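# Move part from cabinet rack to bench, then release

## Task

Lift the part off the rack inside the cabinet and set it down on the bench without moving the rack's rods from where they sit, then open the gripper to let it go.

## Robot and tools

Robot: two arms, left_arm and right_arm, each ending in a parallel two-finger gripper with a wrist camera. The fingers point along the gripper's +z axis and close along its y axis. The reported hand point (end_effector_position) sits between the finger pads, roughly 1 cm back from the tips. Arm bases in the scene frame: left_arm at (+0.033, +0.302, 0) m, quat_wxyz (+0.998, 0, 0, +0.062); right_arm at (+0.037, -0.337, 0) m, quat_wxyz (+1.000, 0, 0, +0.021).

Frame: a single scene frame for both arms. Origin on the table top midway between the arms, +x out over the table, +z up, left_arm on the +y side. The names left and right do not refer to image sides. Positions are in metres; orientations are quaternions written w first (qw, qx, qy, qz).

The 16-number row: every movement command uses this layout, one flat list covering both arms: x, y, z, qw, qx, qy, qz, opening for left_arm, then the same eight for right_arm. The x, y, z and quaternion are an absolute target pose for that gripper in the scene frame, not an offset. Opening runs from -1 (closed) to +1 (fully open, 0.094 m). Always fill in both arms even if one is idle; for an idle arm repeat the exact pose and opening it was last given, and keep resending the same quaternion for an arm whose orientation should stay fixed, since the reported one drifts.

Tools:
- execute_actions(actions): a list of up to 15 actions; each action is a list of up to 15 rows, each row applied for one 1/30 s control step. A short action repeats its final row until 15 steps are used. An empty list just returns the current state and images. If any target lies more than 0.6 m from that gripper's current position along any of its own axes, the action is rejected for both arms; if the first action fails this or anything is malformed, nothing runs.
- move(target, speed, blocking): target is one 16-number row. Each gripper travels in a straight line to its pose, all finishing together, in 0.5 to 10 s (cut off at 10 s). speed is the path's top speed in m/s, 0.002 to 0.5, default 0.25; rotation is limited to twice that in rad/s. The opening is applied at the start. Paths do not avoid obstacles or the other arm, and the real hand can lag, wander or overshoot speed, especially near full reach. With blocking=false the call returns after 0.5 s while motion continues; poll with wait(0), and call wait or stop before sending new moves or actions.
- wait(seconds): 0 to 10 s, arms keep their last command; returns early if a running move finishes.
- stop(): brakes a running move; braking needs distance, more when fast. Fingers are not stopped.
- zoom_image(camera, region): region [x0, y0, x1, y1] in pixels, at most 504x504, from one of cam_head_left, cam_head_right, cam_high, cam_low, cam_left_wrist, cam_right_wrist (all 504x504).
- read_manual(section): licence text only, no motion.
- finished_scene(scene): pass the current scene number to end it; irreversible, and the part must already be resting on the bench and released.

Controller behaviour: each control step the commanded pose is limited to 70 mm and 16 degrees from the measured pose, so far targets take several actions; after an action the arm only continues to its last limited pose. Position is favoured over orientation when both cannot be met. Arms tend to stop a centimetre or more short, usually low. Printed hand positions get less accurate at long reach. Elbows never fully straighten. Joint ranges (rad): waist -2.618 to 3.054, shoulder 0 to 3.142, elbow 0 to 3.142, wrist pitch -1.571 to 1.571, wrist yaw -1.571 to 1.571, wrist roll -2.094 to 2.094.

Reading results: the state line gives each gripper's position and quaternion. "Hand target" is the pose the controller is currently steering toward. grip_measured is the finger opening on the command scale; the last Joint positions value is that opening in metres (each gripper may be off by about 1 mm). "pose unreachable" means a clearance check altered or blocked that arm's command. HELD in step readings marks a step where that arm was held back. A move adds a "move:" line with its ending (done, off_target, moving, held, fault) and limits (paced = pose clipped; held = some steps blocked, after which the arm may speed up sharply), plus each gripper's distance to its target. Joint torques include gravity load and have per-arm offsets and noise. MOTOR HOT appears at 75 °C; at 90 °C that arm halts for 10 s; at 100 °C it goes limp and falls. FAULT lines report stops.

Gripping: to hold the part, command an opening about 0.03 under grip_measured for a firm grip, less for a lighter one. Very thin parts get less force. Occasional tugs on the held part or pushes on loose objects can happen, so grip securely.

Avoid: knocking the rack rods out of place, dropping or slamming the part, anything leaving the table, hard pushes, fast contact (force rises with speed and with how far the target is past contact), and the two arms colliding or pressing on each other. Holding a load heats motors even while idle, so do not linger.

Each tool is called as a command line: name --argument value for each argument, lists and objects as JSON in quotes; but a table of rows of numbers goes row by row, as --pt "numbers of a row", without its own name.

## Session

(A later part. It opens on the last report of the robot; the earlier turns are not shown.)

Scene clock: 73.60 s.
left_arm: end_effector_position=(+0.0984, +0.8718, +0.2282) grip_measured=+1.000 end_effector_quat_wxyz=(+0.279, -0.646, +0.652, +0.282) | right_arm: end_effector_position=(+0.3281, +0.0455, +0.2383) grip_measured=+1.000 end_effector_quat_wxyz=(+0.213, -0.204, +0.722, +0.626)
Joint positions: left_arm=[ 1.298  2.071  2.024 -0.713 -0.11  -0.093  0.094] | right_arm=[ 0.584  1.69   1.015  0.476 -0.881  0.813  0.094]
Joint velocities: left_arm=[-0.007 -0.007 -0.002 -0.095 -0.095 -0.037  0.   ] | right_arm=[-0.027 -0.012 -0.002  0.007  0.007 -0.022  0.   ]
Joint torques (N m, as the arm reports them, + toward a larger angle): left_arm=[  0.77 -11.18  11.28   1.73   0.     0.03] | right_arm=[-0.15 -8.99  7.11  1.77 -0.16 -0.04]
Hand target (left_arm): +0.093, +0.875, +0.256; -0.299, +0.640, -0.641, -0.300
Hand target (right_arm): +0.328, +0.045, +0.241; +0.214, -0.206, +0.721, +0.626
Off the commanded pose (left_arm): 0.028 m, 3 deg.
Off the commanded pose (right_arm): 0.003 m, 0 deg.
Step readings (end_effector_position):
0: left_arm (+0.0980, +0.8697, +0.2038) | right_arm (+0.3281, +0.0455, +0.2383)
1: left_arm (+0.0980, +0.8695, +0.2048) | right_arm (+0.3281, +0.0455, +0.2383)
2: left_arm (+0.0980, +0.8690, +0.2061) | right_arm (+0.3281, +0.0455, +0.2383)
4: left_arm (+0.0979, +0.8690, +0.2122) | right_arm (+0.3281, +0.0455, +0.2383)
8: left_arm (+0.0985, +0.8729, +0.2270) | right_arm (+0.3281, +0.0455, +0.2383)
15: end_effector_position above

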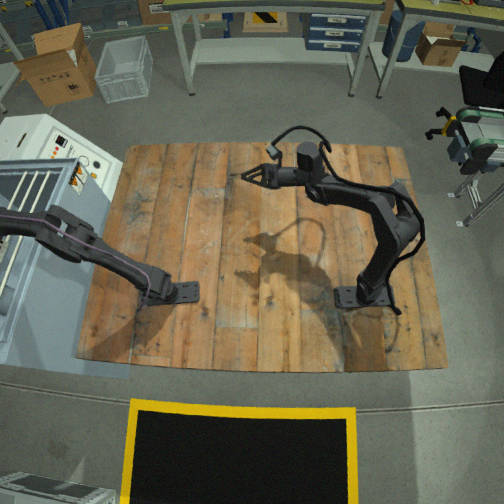

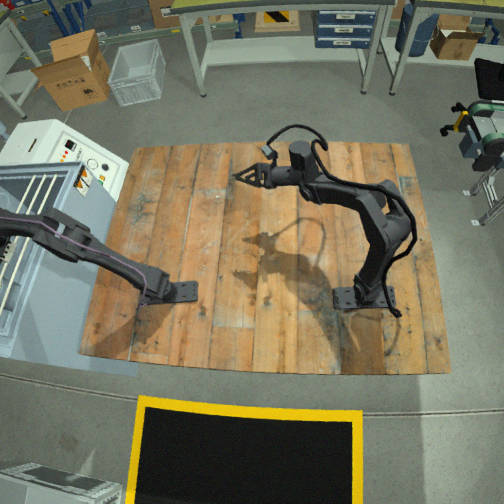

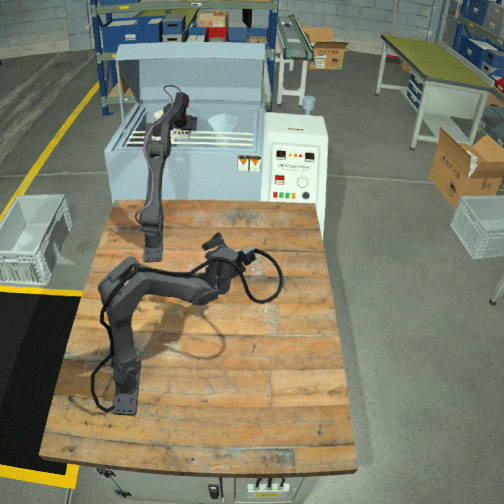

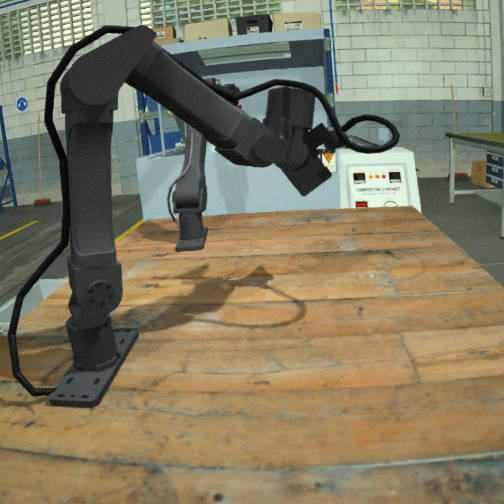

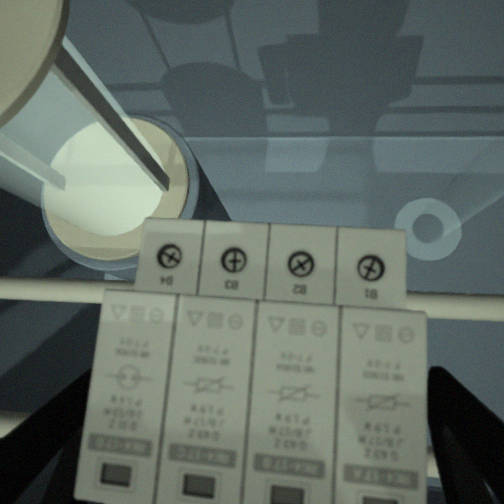

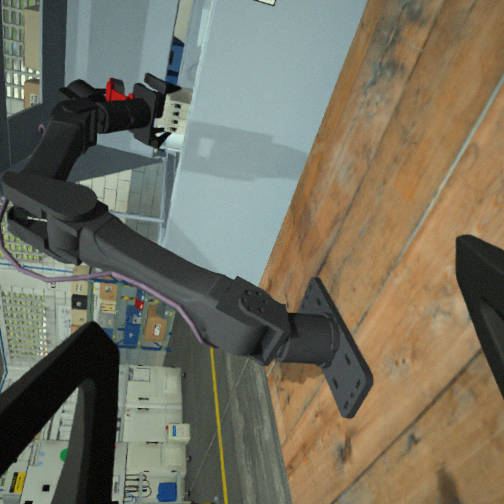

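execute_actions --actions '[[[0.093,0.875,0.256,0.299,-0.641,0.641,0.299,0.9, 0.328,0.045,0.241,0.214,-0.206,0.721,0.626,1],[0.093,0.875,0.256,0.299,-0.641,0.641,0.299,0.85, 0.328,0.045,0.241,0.214,-0.206,0.721,0.626,1],[0.093,0.875,0.256,0.299,-0.641,0.641,0.299,0.8, 0.328,0.045,0.241,0.214,-0.206,0.721,0.626,1],[0.093,0.875,0.256,0.299,-0.641,0.641,0.299,0.76, 0.328,0.045,0.241,0.214,-0.206,0.721,0.626,1],[0.093,0.875,0.256,0.299,-0.641,0.641,0.299,0.72, 0.328,0.045,0.241,0.214,-0.206,0.721,0.626,1],[0.093,0.875,0.256,0.299,-0.641,0.641,0.299,0.69, 0.328,0.045,0.241,0.214,-0.206,0.721,0.626,1],[0.093,0.875,0.256,0.299,-0.641,0.641,0.299,0.66, 0.328,0.045,0.241,0.214,-0.206,0.721,0.626,1],[0.093,0.875,0.256,0.299,-0.641,0.641,0.299,0.64, 0.328,0.045,0.241,0.214,-0.206,0.721,0.626,1],[0.093,0.875,0.256,0.299,-0.641,0.641,0.299,0.62, 0.328,0.045,0.241,0.214,-0.206,0.721,0.626,1],[0.093,0.875,0.256,0.299,-0.641,0.641,0.299,0.60, 0.328,0.045,0.241,0.214,-0.206,0.721,0.626,1],[0.093,0.875,0.256,0.299,-0.641,0.641,0.299,0.58, 0.328,0.045,0.241,0.214,-0.206,0.721,0.626,1],[0.093,0.875,0.256,0.299,-0.641,0.641,0.299,0.56, 0.328,0.045,0.241,0.214,-0.206,0.721,0.626,1],[0.093,0.875,0.256,0.299,-0.641,0.641,0.299,0.54, 0.328,0.045,0.241,0.214,-0.206,0.721,0.626,1],[0.093,0.875,0.256,0.299,-0.641,0.641,0.299,0.52, 0.328,0.045,0.241,0.214,-0.206,0.721,0.626,1],[0.093,0.875,0.256,0.299,-0.641,0.641,0.299,0.50, 0.328,0.045,0.241,0.214,-0.206,0.721,0.626,1]],[[0.093,0.875,0.256,0.299,-0.641,0.641,0.299,0.48, 0.328,0.045,0.241,0.214,-0.206,0.721,0.626,1]]]'

Scene clock: 83.70 s.
left_arm: end_effector_position=(+0.0980, +0.8707, +0.2270) grip_measured=+0.565 end_effector_quat_wxyz=(+0.277, -0.647, +0.653, +0.280) | right_arm: end_effector_position=(+0.3281, +0.0455, +0.2383) grip_measured=+1.000 end_effector_quat_wxyz=(+0.213, -0.204, +0.722, +0.626)
Joint positions: left_arm=[ 1.299  2.071  2.024 -0.719 -0.108 -0.092  0.074] | right_arm=[ 0.584  1.69   1.015  0.476 -0.881  0.813  0.094]
Joint velocities: left_arm=[-0.007 -0.012 -0.017  0.007 -0.007  0.007 -0.   ] | right_arm=[-0.007 -0.022 -0.027 -0.066  0.037 -0.022  0.   ]
Joint torques (N m, as the arm reports them, + toward a larger angle): left_arm=[  0.73 -11.26  11.07   1.71  -0.03   0.03] | right_arm=[-0.15 -8.99  7.11  1.77 -0.16 -0.04]
Hand target (left_arm): +0.093, +0.874, +0.256; -0.299, +0.641, -0.641, -0.299
Hand target (right_arm): +0.328, +0.045, +0.241; +0.214, -0.206, +0.721, +0.626
Off the commanded pose (left_arm): 0.030 m, 4 deg.
Off the commanded pose (right_arm): 0.003 m, 0 deg.
Step readings (end_effector_position; steps 1 to 15: 1st action; 16 to 30: 2nd action):
0: left_arm (+0.0982, +0.8707, +0.2271) | right_arm (+0.3281, +0.0455, +0.2383)
1: left_arm (+0.0982, +0.8707, +0.2271) | right_arm (+0.3281, +0.0455, +0.2383)
2: left_arm (+0.0982, +0.8707, +0.2271) | right_arm (+0.3281, +0.0455, +0.2383)
4: left_arm (+0.0982, +0.8707, +0.2271) | right_arm (+0.3281, +0.0455, +0.2383)
8: left_arm (+0.0982, +0.8707, +0.2271) | right_arm (+0.3281, +0.0455, +0.2383)
15: left_arm (+0.0980, +0.8707, +0.2270) | right_arm (+0.3281, +0.0455, +0.2383)
16: left_arm (+0.0980, +0.8707, +0.2270) | right_arm (+0.3281, +0.0455, +0.2383)
17: left_arm (+0.0980, +0.8707, +0.2270) | right_arm (+0.3281, +0.0455, +0.2383)
19: left_arm (+0.0980, +0.8707, +0.2270) | right_arm (+0.3281, +0.0455, +0.2383)
23: left_arm (+0.0980, +0.8707, +0.2270) | right_arm (+0.3281, +0.0455, +0.2383)
30: end_effector_position above

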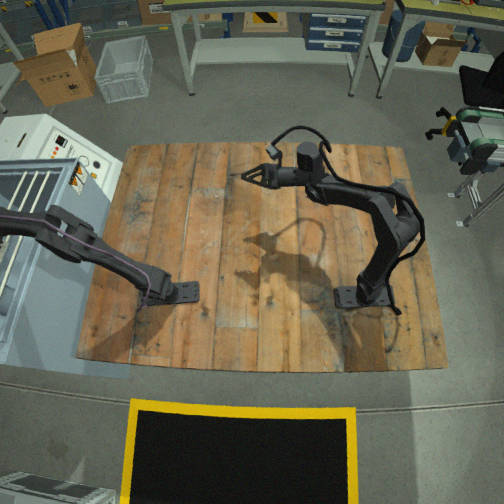

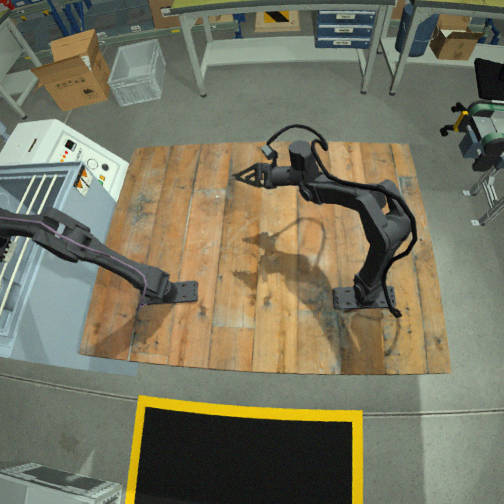

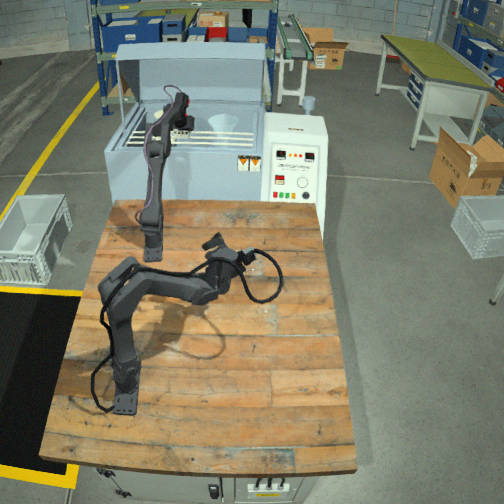

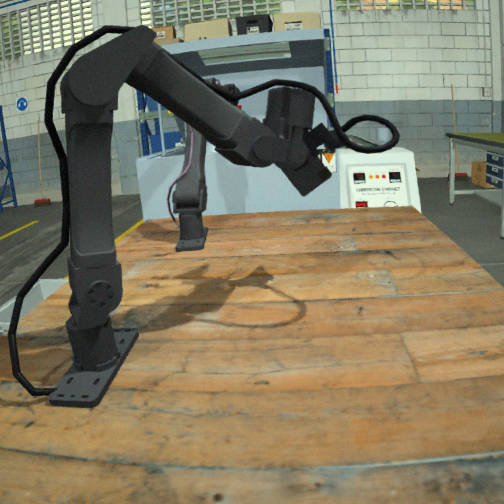

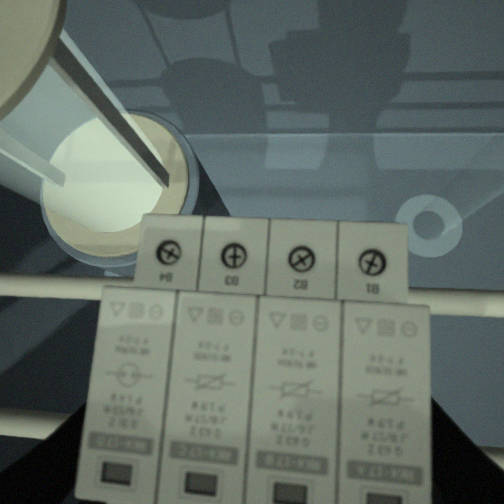

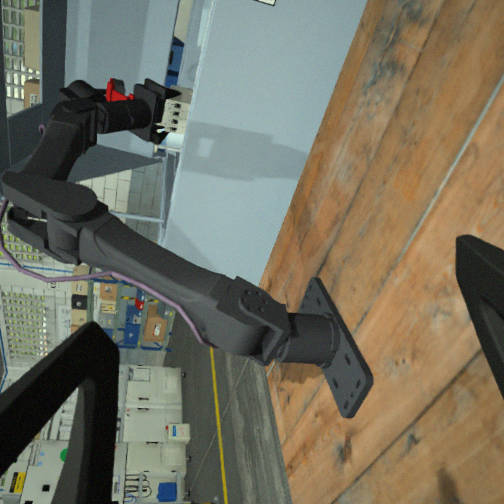

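execute_actions --actions '[[[0.093,0.875,0.259,0.299,-0.641,0.641,0.299,0.5, 0.328,0.045,0.241,0.214,-0.206,0.721,0.626,1],[0.093,0.875,0.262,0.299,-0.641,0.641,0.299,0.5, 0.328,0.045,0.241,0.214,-0.206,0.721,0.626,1],[0.093,0.875,0.265,0.299,-0.641,0.641,0.299,0.5, 0.328,0.045,0.241,0.214,-0.206,0.721,0.626,1],[0.093,0.875,0.268,0.299,-0.641,0.641,0.299,0.5, 0.328,0.045,0.241,0.214,-0.206,0.721,0.626,1],[0.093,0.875,0.271,0.299,-0.641,0.641,0.299,0.5, 0.328,0.045,0.241,0.214,-0.206,0.721,0.626,1],[0.093,0.875,0.274,0.299,-0.641,0.641,0.299,0.5, 0.328,0.045,0.241,0.214,-0.206,0.721,0.626,1],[0.093,0.875,0.277,0.299,-0.641,0.641,0.299,0.5, 0.328,0.045,0.241,0.214,-0.206,0.721,0.626,1],[0.093,0.875,0.280,0.299,-0.641,0.641,0.299,0.5, 0.328,0.045,0.241,0.214,-0.206,0.721,0.626,1],[0.093,0.875,0.283,0.299,-0.641,0.641,0.299,0.5, 0.328,0.045,0.241,0.214,-0.206,0.721,0.626,1],[0.093,0.875,0.286,0.299,-0.641,0.641,0.299,0.5, 0.328,0.045,0.241,0.214,-0.206,0.721,0.626,1],[0.093,0.875,0.289,0.299,-0.641,0.641,0.299,0.5, 0.328,0.045,0.241,0.214,-0.206,0.721,0.626,1],[0.093,0.875,0.292,0.299,-0.641,0.641,0.299,0.5, 0.328,0.045,0.241,0.214,-0.206,0.721,0.626,1]],[[0.093,0.875,0.292,0.299,-0.641,0.641,0.299,0.5, 0.328,0.045,0.241,0.214,-0.206,0.721,0.626,1]]]'

Scene clock: 94.30 s.
left_arm: end_effector_position=(+0.0962, +0.8543, +0.2318) grip_measured=+0.565 end_effector_quat_wxyz=(+0.234, -0.659, +0.671, +0.246) | right_arm: end_effector_position=(+0.3281, +0.0455, +0.2383) grip_measured=+1.000 end_effector_quat_wxyz=(+0.213, -0.204, +0.722, +0.626)
Joint positions: left_arm=[ 1.299  2.131  2.219 -0.972 -0.105 -0.092  0.074] | right_arm=[ 0.584  1.69   1.015  0.476 -0.881  0.813  0.094]
Joint velocities: left_arm=[ 0.002 -0.002 -0.002 -0.022  0.037  0.022  0.001] | right_arm=[ 0.002  0.002 -0.002  0.037  0.007  0.022  0.   ]
Joint torques (N m, as the arm reports them, + toward a larger angle): left_arm=[  0.67 -12.99  12.35   2.32  -0.06   0.01] | right_arm=[-0.16 -8.99  7.11  1.77 -0.16 -0.04]
Hand target (left_arm): +0.092, +0.868, +0.293; -0.298, +0.641, -0.641, -0.300
Hand target (right_arm): +0.328, +0.045, +0.241; +0.214, -0.206, +0.721, +0.626
Off the commanded pose (left_arm): 0.064 m, 10 deg.
Off the commanded pose (right_arm): 0.003 m, 0 deg.
Step readings (end_effector_position; steps 1 to 15: 1st action; 16 to 30: 2nd action):
0: left_arm (+0.0980, +0.8707, +0.2270) | right_arm (+0.3281, +0.0455, +0.2383)
1: left_arm (+0.0980, +0.8706, +0.2270) | right_arm (+0.3281, +0.0455, +0.2383)
2: left_arm (+0.0980, +0.8706, +0.2278) | right_arm (+0.3281, +0.0455, +0.2383)
4: left_arm (+0.0981, +0.8697, +0.2284) | right_arm (+0.3281, +0.0455, +0.2383)
8: left_arm (+0.0980, +0.8671, +0.2303) | right_arm (+0.3281, +0.0455, +0.2383)
15: left_arm (+0.0973, +0.8619, +0.2349) | right_arm (+0.3281, +0.0455, +0.2383)
16: left_arm (+0.0972, +0.8610, +0.2354) | right_arm (+0.3281, +0.0455, +0.2383)
17: left_arm (+0.0971, +0.8601, +0.2355) | right_arm (+0.3281, +0.0455, +0.2383)
19: left_arm (+0.0968, +0.8583, +0.2352) | right_arm (+0.3281, +0.0455, +0.2383)
23: left_arm (+0.0964, +0.8556, +0.2329) | right_arm (+0.3281, +0.0455, +0.2383)
30: end_effector_position above

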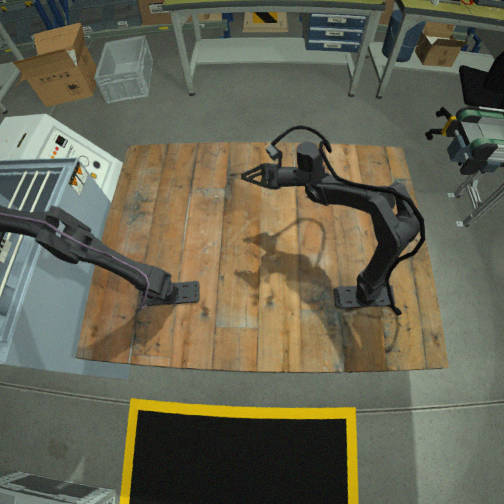

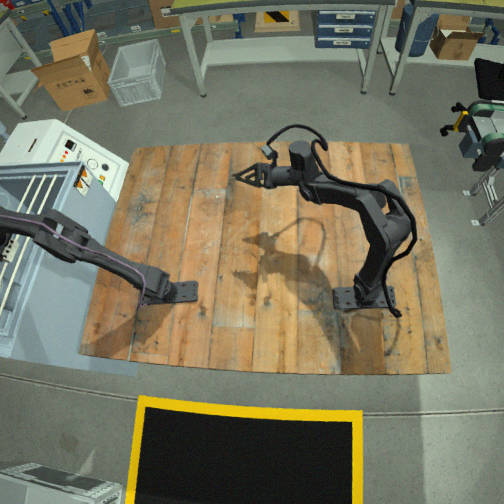

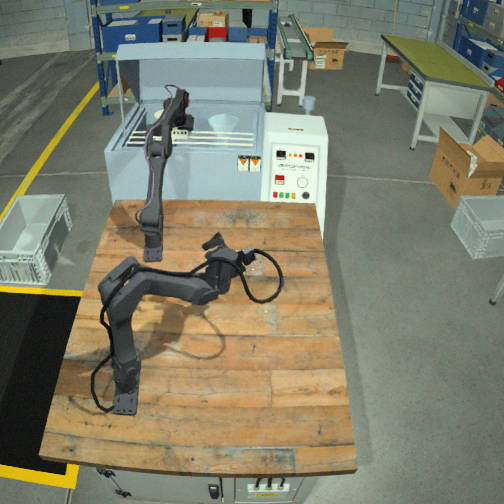

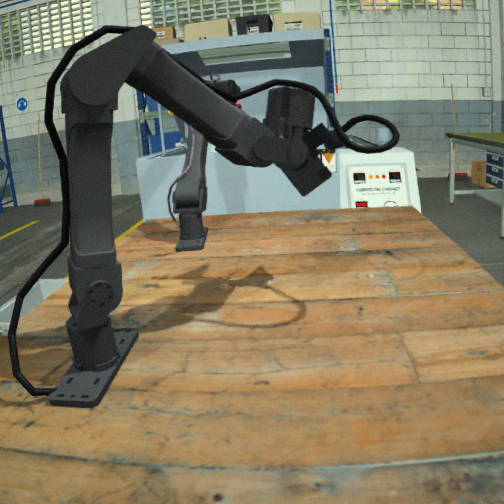

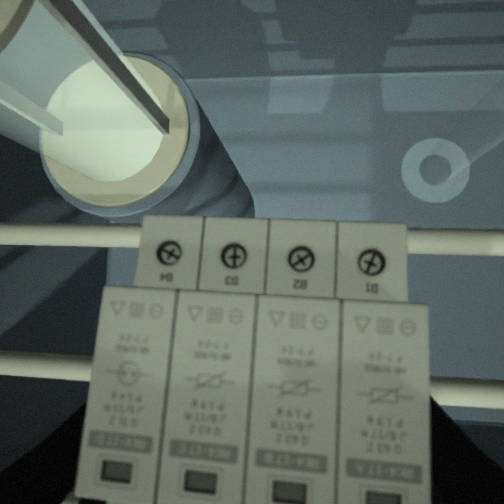

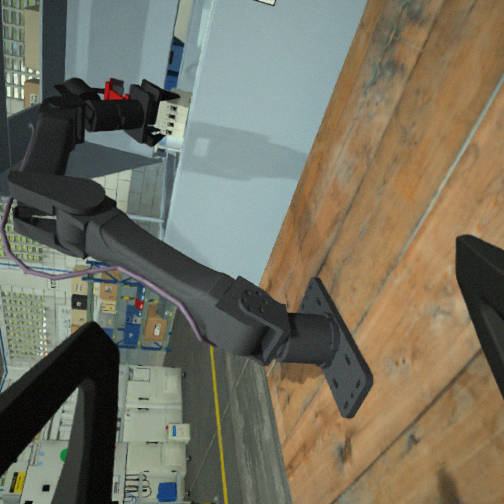

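execute_actions --actions '[[[0.092,0.871,0.286,0.299,-0.641,0.641,0.299,0.5, 0.328,0.045,0.241,0.214,-0.206,0.721,0.626,1],[0.092,0.874,0.289,0.305,-0.638,0.638,0.305,0.5, 0.328,0.045,0.241,0.214,-0.206,0.721,0.626,1],[0.092,0.876,0.292,0.310,-0.636,0.636,0.310,0.5, 0.328,0.045,0.241,0.214,-0.206,0.721,0.626,1],[0.092,0.876,0.292,0.310,-0.636,0.636,0.310,0.5, 0.328,0.045,0.241,0.214,-0.206,0.721,0.626,1],[0.092,0.879,0.296,0.316,-0.633,0.633,0.316,0.5, 0.328,0.045,0.241,0.214,-0.206,0.721,0.626,1],[0.092,0.879,0.296,0.316,-0.633,0.633,0.316,0.5, 0.328,0.045,0.241,0.214,-0.206,0.721,0.626,1],[0.092,0.879,0.296,0.316,-0.633,0.633,0.316,0.5, 0.328,0.045,0.241,0.214,-0.206,0.721,0.626,1],[0.092,0.8816,0.299,0.321,-0.630,0.630,0.321,0.5, 0.328,0.045,0.241,0.214,-0.206,0.721,0.626,1]]]'

Scene clock: 114.80 s.
left_arm: end_effector_position=(+0.0963, +0.8556, +0.2277) grip_measured=+0.565 end_effector_quat_wxyz=(+0.237, -0.657, +0.671, +0.249) | right_arm: end_effector_position=(+0.3281, +0.0455, +0.2383) grip_measured=+1.000 end_effector_quat_wxyz=(+0.213, -0.204, +0.722, +0.626)
Joint positions: left_arm=[ 1.299  2.119  2.176 -0.933 -0.105 -0.088  0.074] | right_arm=[ 0.584  1.69   1.015  0.476 -0.881  0.813  0.094]
Joint velocities: left_arm=[ 0.002 -0.012 -0.002  0.11  -0.007 -0.022 -0.001] | right_arm=[ 0.007  0.002 -0.017 -0.051 -0.022  0.007  0.   ]
Joint torques (N m, as the arm reports them, + toward a larger angle): left_arm=[  0.69 -15.11   8.53   2.88  -0.12   0.05] | right_arm=[-0.16 -9.    7.11  1.77 -0.16 -0.04]
Hand target (left_arm): +0.091, +0.871, +0.300; -0.317, +0.631, -0.632, -0.320
Hand target (right_arm): +0.328, +0.045, +0.241; +0.214, -0.206, +0.721, +0.626
Off the commanded pose (left_arm): 0.076 m, 14 deg.
Off the commanded pose (right_arm): 0.003 m, 0 deg.
Step readings (end_effector_position):
0: left_arm (+0.0962, +0.8543, +0.2317) | right_arm (+0.3281, +0.0455, +0.2383)
1: left_arm (+0.0962, +0.8543, +0.2317) | right_arm (+0.3281, +0.0455, +0.2383)
2: left_arm (+0.0962, +0.8544, +0.2312) | right_arm (+0.3281, +0.0455, +0.2383)
4: left_arm (+0.0963, +0.8553, +0.2300) | right_arm (+0.3281, +0.0455, +0.2383)
8: left_arm (+0.0963, +0.8550, +0.2267) | right_arm (+0.3281, +0.0455, +0.2383)
15: end_effector_position above

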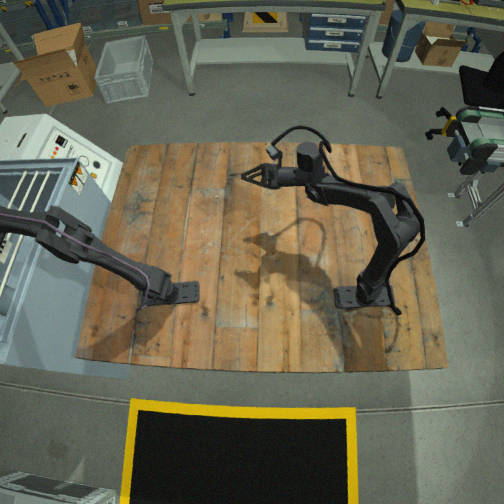

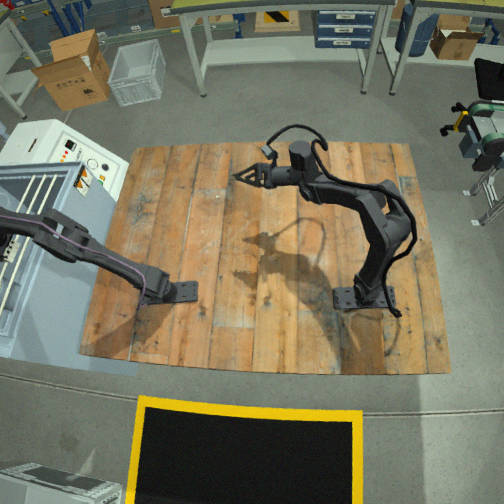

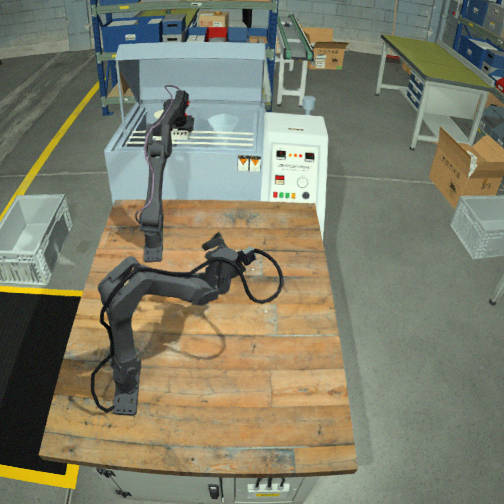

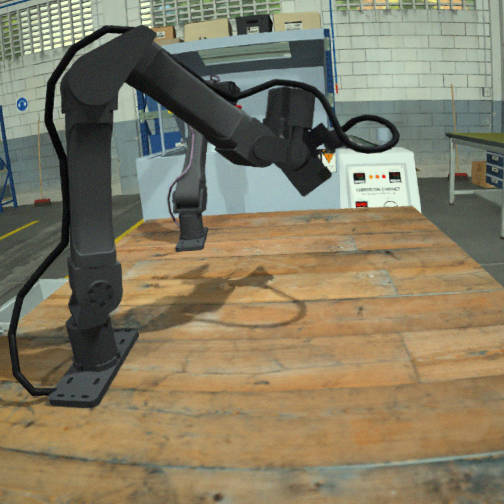

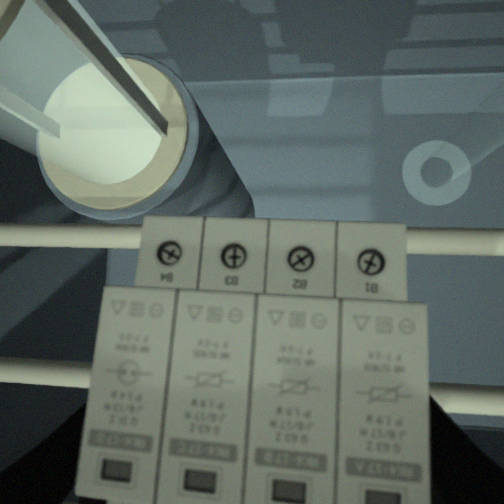

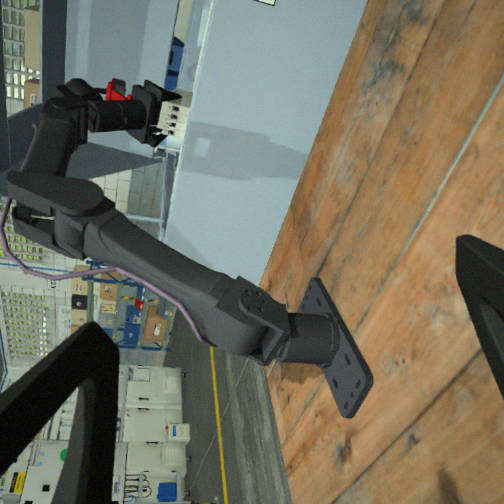

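wait --seconds 0

Scene clock: 117.57 s.
left_arm: end_effector_position=(+0.0969, +0.8603, +0.2337) grip_measured=+0.565 end_effector_quat_wxyz=(+0.247, -0.653, +0.668, +0.258) | right_arm: end_effector_position=(+0.3281, +0.0455, +0.2383) grip_measured=+1.000 end_effector_quat_wxyz=(+0.213, -0.204, +0.722, +0.626)
Joint positions: left_arm=[ 1.299  2.116  2.176 -0.906 -0.106 -0.085  0.074] | right_arm=[ 0.584  1.69   1.015  0.476 -0.881  0.813  0.094]
Joint velocities: left_arm=[ 0.002 -0.007  0.012 -0.022 -0.007 -0.007 -0.001] | right_arm=[-0.017  0.007  0.007  0.037 -0.037  0.022  0.   ]
Joint torques (N m, as the arm reports them, + toward a larger angle): left_arm=[  0.74 -14.96   8.5    2.73  -0.12   0.02] | right_arm=[-0.15 -8.98  7.12  1.77 -0.16 -0.04]
Hand target (left_arm): +0.091, +0.871, +0.301; -0.317, +0.631, -0.632, -0.320
Hand target (right_arm): +0.328, +0.045, +0.241; +0.214, -0.206, +0.721, +0.626
Off the commanded pose (left_arm): 0.069 m, 12 deg.
Off the commanded pose (right_arm): 0.003 m, 0 deg.

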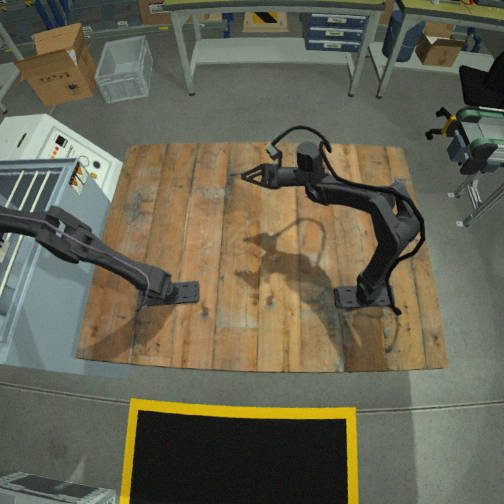

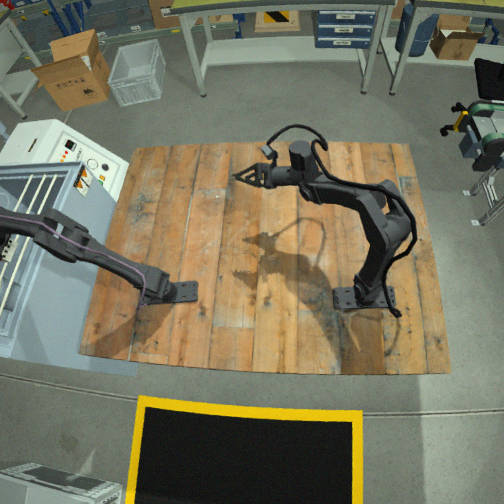

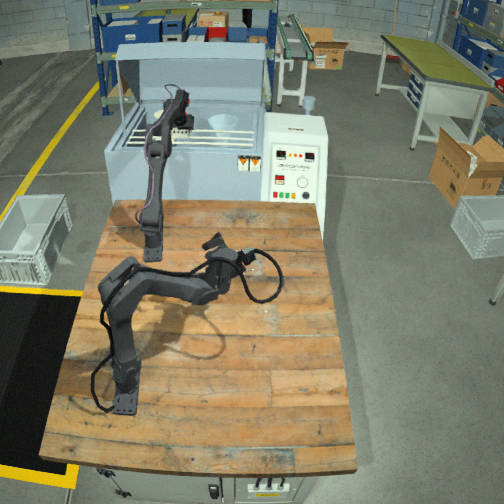

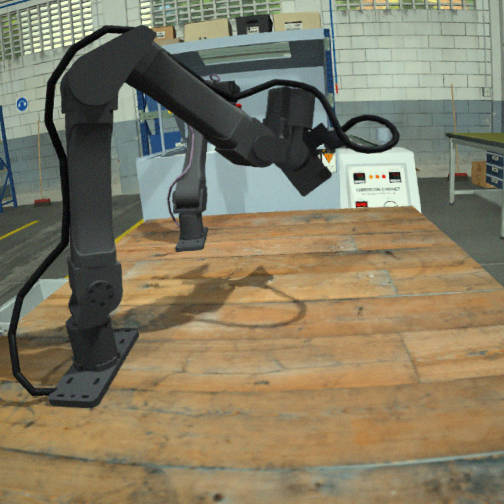

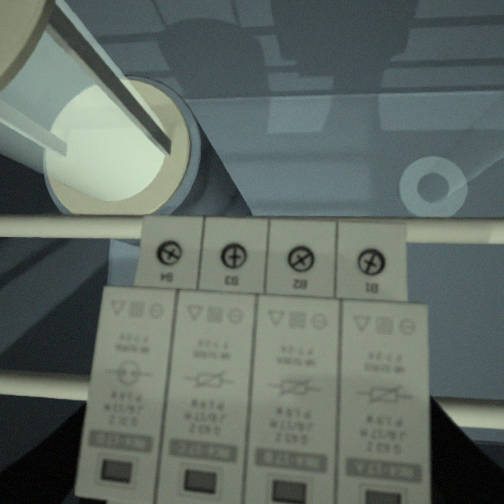

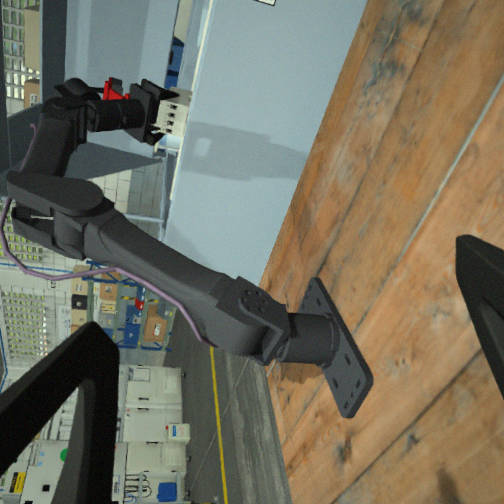

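execute_actions --actions '[[[0.092,0.880,0.304,0.324,-0.629,0.629,0.324,0.5, 0.328,0.045,0.241,0.214,-0.206,0.721,0.626,1],[0.092,0.880,0.304,0.324,-0.629,0.629,0.324,0.5, 0.328,0.045,0.241,0.214,-0.206,0.721,0.626,1],[0.092,0.880,0.304,0.324,-0.629,0.629,0.324,0.5, 0.328,0.045,0.241,0.214,-0.206,0.721,0.626,1],[0.092,0.878,0.309,0.3265,-0.627,0.627,0.3265,0.5, 0.328,0.045,0.241,0.214,-0.206,0.721,0.626,1],[0.092,0.878,0.309,0.3265,-0.627,0.627,0.3265,0.5, 0.328,0.045,0.241,0.214,-0.206,0.721,0.626,1],[0.092,0.878,0.309,0.3265,-0.627,0.627,0.3265,0.5, 0.328,0.045,0.241,0.214,-0.206,0.721,0.626,1],[0.092,0.8765,0.314,0.329,-0.626,0.626,0.329,0.5, 0.328,0.045,0.241,0.214,-0.206,0.721,0.626,1],[0.092,0.8765,0.314,0.329,-0.626,0.626,0.329,0.5, 0.328,0.045,0.241,0.214,-0.206,0.721,0.626,1],[0.092,0.8765,0.314,0.329,-0.626,0.626,0.329,0.5, 0.328,0.045,0.241,0.214,-0.206,0.721,0.626,1],[0.092,0.875,0.319,0.332,-0.624,0.624,0.332,0.5, 0.328,0.045,0.241,0.214,-0.206,0.721,0.626,1]],[[0.092,0.875,0.319,0.332,-0.624,0.624,0.332,0.5, 0.328,0.045,0.241,0.214,-0.206,0.721,0.626,1]]]'

Scene clock: 128.27 s.
left_arm: end_effector_position=(+0.0964, +0.8577, +0.2528) grip_measured=+0.565 end_effector_quat_wxyz=(+0.262, -0.648, +0.662, +0.270) | right_arm: end_effector_position=(+0.3281, +0.0455, +0.2383) grip_measured=+1.000 end_effector_quat_wxyz=(+0.213, -0.204, +0.722, +0.626)
Joint positions: left_arm=[ 1.299  2.083  2.176 -0.898 -0.106 -0.083  0.074] | right_arm=[ 0.584  1.69   1.015  0.476 -0.881  0.813  0.094]
Joint velocities: left_arm=[ 0.002 -0.017 -0.032 -0.022 -0.066 -0.007 -0.001] | right_arm=[-0.002 -0.007  0.002  0.022 -0.051  0.007  0.   ]
Joint torques (N m, as the arm reports them, + toward a larger angle): left_arm=[  0.52 -14.29   9.12   2.77  -0.15   0.04] | right_arm=[-0.17 -8.99  7.11  1.77 -0.17 -0.04]
Hand target (left_arm): +0.091, +0.867, +0.320; -0.330, +0.625, -0.625, -0.332
Hand target (right_arm): +0.328, +0.045, +0.241; +0.214, -0.206, +0.721, +0.626
Off the commanded pose (left_arm): 0.069 m, 12 deg.
Off the commanded pose (right_arm): 0.003 m, 0 deg.
Step readings (end_effector_position; steps 1 to 15: 1st action; 16 to 30: 2nd action):
0: left_arm (+0.0969, +0.8603, +0.2337) | right_arm (+0.3281, +0.0455, +0.2383)
1: left_arm (+0.0969, +0.8604, +0.2337) | right_arm (+0.3281, +0.0455, +0.2383)
2: left_arm (+0.0969, +0.8605, +0.2339) | right_arm (+0.3281, +0.0455, +0.2383)
4: left_arm (+0.0970, +0.8607, +0.2345) | right_arm (+0.3281, +0.0455, +0.2383)
8: left_arm (+0.0968, +0.8599, +0.2385) | right_arm (+0.3281, +0.0455, +0.2383)
15: left_arm (+0.0964, +0.8576, +0.2513) | right_arm (+0.3281, +0.0455, +0.2383)
16: left_arm (+0.0964, +0.8575, +0.2523) | right_arm (+0.3281, +0.0455, +0.2383)
17: left_arm (+0.0964, +0.8576, +0.2526) | right_arm (+0.3281, +0.0455, +0.2383)
19: left_arm (+0.0964, +0.8577, +0.2528) | right_arm (+0.3281, +0.0455, +0.2383)
23: left_arm (+0.0964, +0.8577, +0.2528) | right_arm (+0.3281, +0.0455, +0.2383)
30: end_effector_position above

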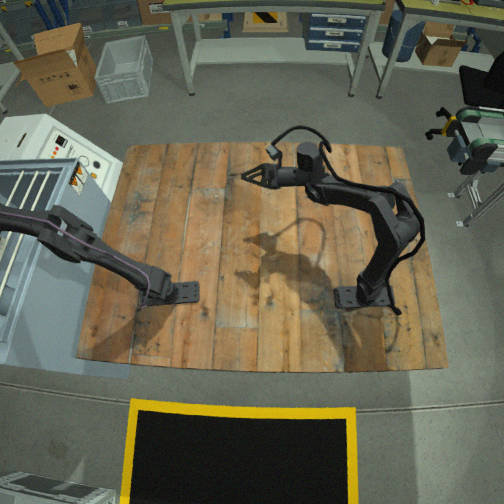

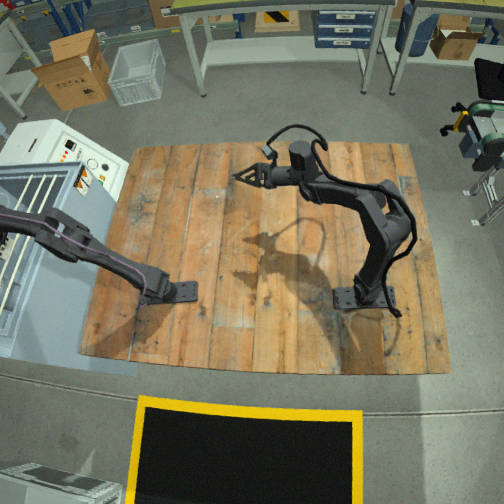

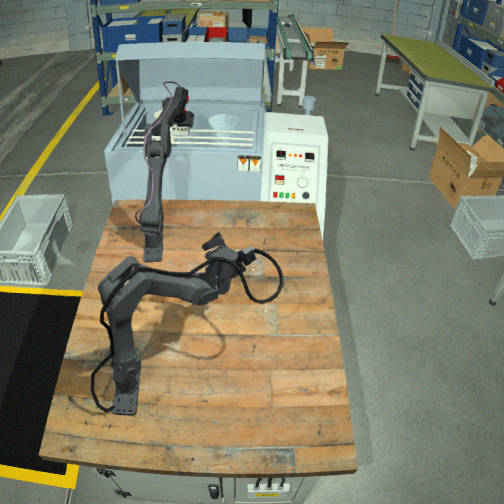

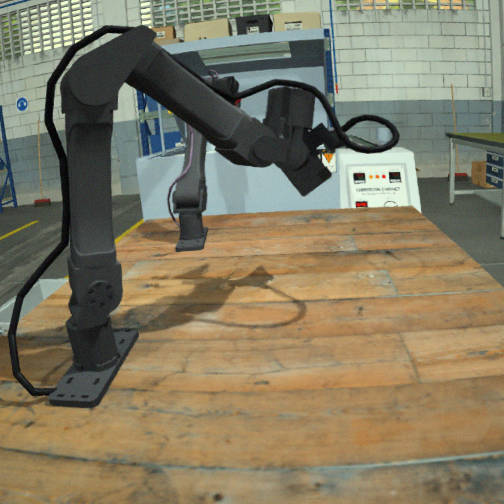

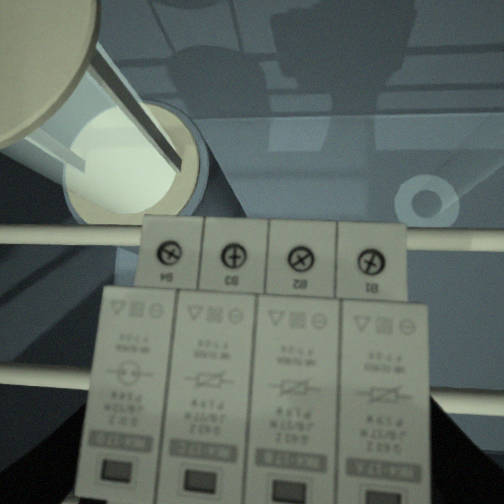

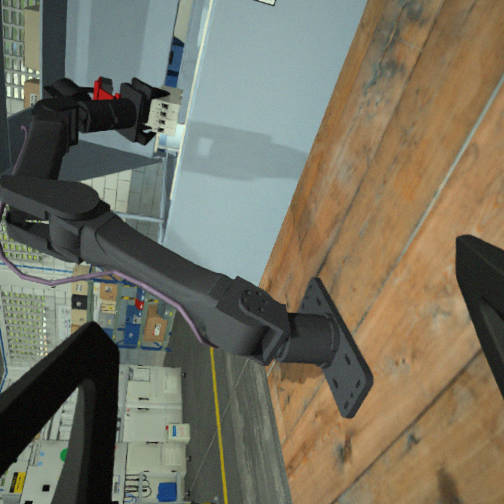

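execute_actions --actions '[[[0.092,0.871,0.329,0.3375,-0.621,0.621,0.3375,0.5, 0.328,0.045,0.241,0.214,-0.206,0.721,0.626,1],[0.092,0.871,0.329,0.3375,-0.621,0.621,0.3375,0.5, 0.328,0.045,0.241,0.214,-0.206,0.721,0.626,1],[0.092,0.871,0.329,0.3375,-0.621,0.621,0.3375,0.5, 0.328,0.045,0.241,0.214,-0.206,0.721,0.626,1],[0.092,0.871,0.329,0.3375,-0.621,0.621,0.3375,0.5, 0.328,0.045,0.241,0.214,-0.206,0.721,0.626,1],[0.092,0.871,0.329,0.3375,-0.621,0.621,0.3375,0.5, 0.328,0.045,0.241,0.214,-0.206,0.721,0.626,1],[0.092,0.871,0.329,0.3375,-0.621,0.621,0.3375,0.5, 0.328,0.045,0.241,0.214,-0.206,0.721,0.626,1],[0.092,0.8676,0.338,0.343,-0.618,0.618,0.343,0.5, 0.328,0.045,0.241,0.214,-0.206,0.721,0.626,1]],[[0.092,0.8596,0.357,0.354,-0.612,0.612,0.354,0.5, 0.328,0.045,0.241,0.214,-0.206,0.721,0.626,1]],[[0.092,0.851,0.376,0.364,-0.606,0.606,0.364,0.5, 0.328,0.045,0.241,0.214,-0.206,0.721,0.626,1]],[[0.092,0.8417,0.394,0.375,-0.600,0.600,0.375,0.5, 0.328,0.045,0.241,0.214,-0.206,0.721,0.626,1]]]'

Scene clock: 140.30 s.
left_arm: end_effector_position=(+0.0886, +0.8319, +0.3263) grip_measured=+0.565 end_effector_quat_wxyz=(+0.304, -0.632, +0.639, +0.317) | right_arm: end_effector_position=(+0.3281, +0.0455, +0.2383) grip_measured=+1.000 end_effector_quat_wxyz=(+0.213, -0.204, +0.722, +0.626)
Joint positions: left_arm=[ 1.299  1.934  2.164 -0.898 -0.129 -0.074  0.074] | right_arm=[ 0.584  1.69   1.015  0.476 -0.881  0.813  0.094]
Joint velocities: left_arm=[-0.002 -0.002 -0.007 -0.022  0.007  0.007 -0.   ] | right_arm=[ 0.012  0.017 -0.002  0.007  0.007 -0.051  0.   ]
Joint torques (N m, as the arm reports them, + toward a larger angle): left_arm=[ -0.63 -12.53   9.64   2.96  -0.14   0.04] | right_arm=[-0.16 -8.99  7.11  1.77 -0.17 -0.04]
Hand target (left_arm): +0.091, +0.833, +0.394; -0.373, +0.600, -0.600, -0.374
Hand target (right_arm): +0.328, +0.045, +0.241; +0.214, -0.206, +0.721, +0.626
Off the commanded pose (left_arm): 0.068 m, 12 deg.
Off the commanded pose (right_arm): 0.003 m, 0 deg.
Step readings (end_effector_position; steps 1 to 15: 1st action; 16 to 30: 2nd action; 31 to 45: 3rd action; 46 to 60: 4th action):
0: left_arm (+0.0964, +0.8577, +0.2528) | right_arm (+0.3281, +0.0455, +0.2383)
1: left_arm (+0.0964, +0.8576, +0.2532) | right_arm (+0.3281, +0.0455, +0.2383)
2: left_arm (+0.0963, +0.8575, +0.2538) | right_arm (+0.3281, +0.0455, +0.2383)
4: left_arm (+0.0961, +0.8571, +0.2555) | right_arm (+0.3281, +0.0455, +0.2383)
8: left_arm (+0.0956, +0.8556, +0.2614) | right_arm (+0.3281, +0.0455, +0.2383)
15: left_arm (+0.0948, +0.8528, +0.2721) | right_arm (+0.3281, +0.0455, +0.2383)
16: left_arm (+0.0946, +0.8524, +0.2734) | right_arm (+0.3281, +0.0455, +0.2383)
17: left_arm (+0.0944, +0.8513, +0.2738) | right_arm (+0.3281, +0.0455, +0.2383)
19: left_arm (+0.0938, +0.8493, +0.2769) | right_arm (+0.3281, +0.0455, +0.2383)
23: left_arm (+0.0930, +0.8464, +0.2864) | right_arm (+0.3281, +0.0455, +0.2383)
30: left_arm (+0.0926, +0.8456, +0.2896) | right_arm (+0.3281, +0.0455, +0.2383)
31: left_arm (+0.0925, +0.8452, +0.2908) | right_arm (+0.3281, +0.0455, +0.2383)
32: left_arm (+0.0924, +0.8446, +0.2920) | right_arm (+0.3281, +0.0455, +0.2383)
34: left_arm (+0.0919, +0.8431, +0.2964) | right_arm (+0.3281, +0.0455, +0.2383)
38: left_arm (+0.0911, +0.8400, +0.3054) | right_arm (+0.3281, +0.0455, +0.2383)
45: left_arm (+0.0908, +0.8395, +0.3070) | right_arm (+0.3281, +0.0455, +0.2383)
46: left_arm (+0.0906, +0.8390, +0.3087) | right_arm (+0.3281, +0.0455, +0.2383)
47: left_arm (+0.0904, +0.8382, +0.3098) | right_arm (+0.3281, +0.0455, +0.2383)
49: left_arm (+0.0899, +0.8365, +0.3143) | right_arm (+0.3281, +0.0455, +0.2383)
53: left_arm (+0.0889, +0.8328, +0.3242) | right_arm (+0.3281, +0.0455, +0.2383)
60: end_effector_position above

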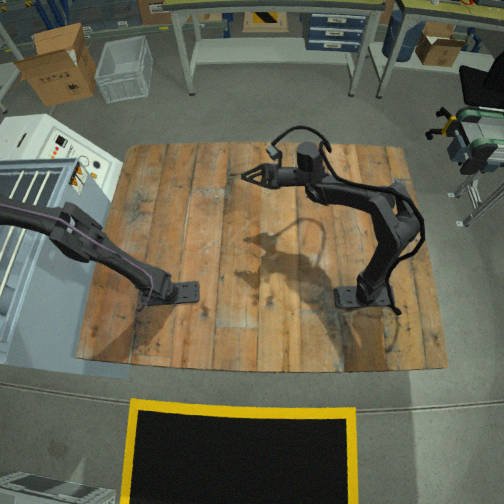

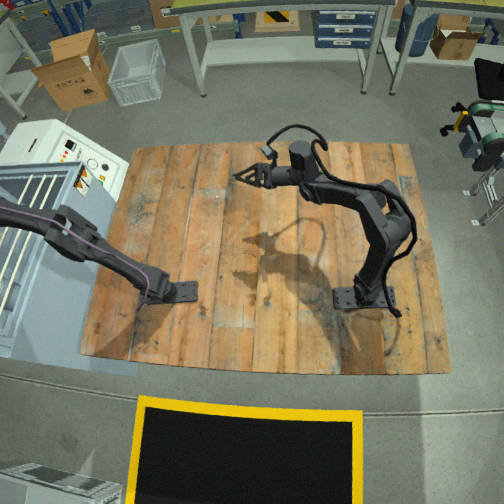

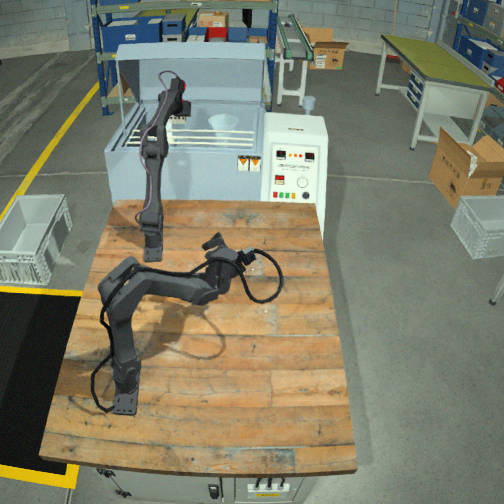

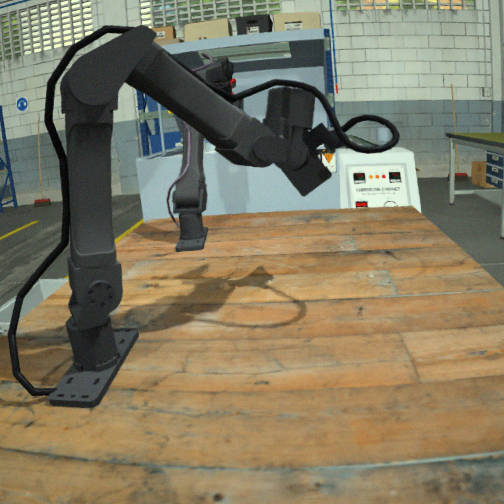

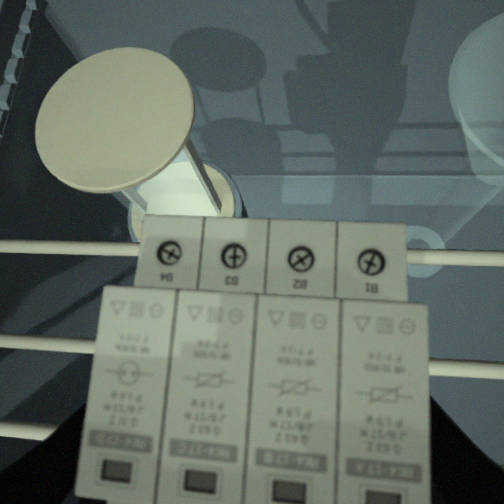

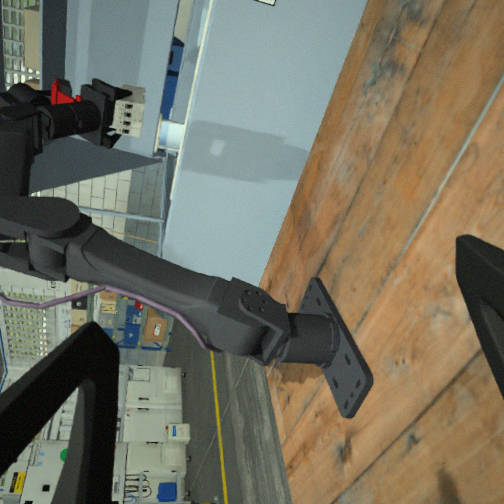

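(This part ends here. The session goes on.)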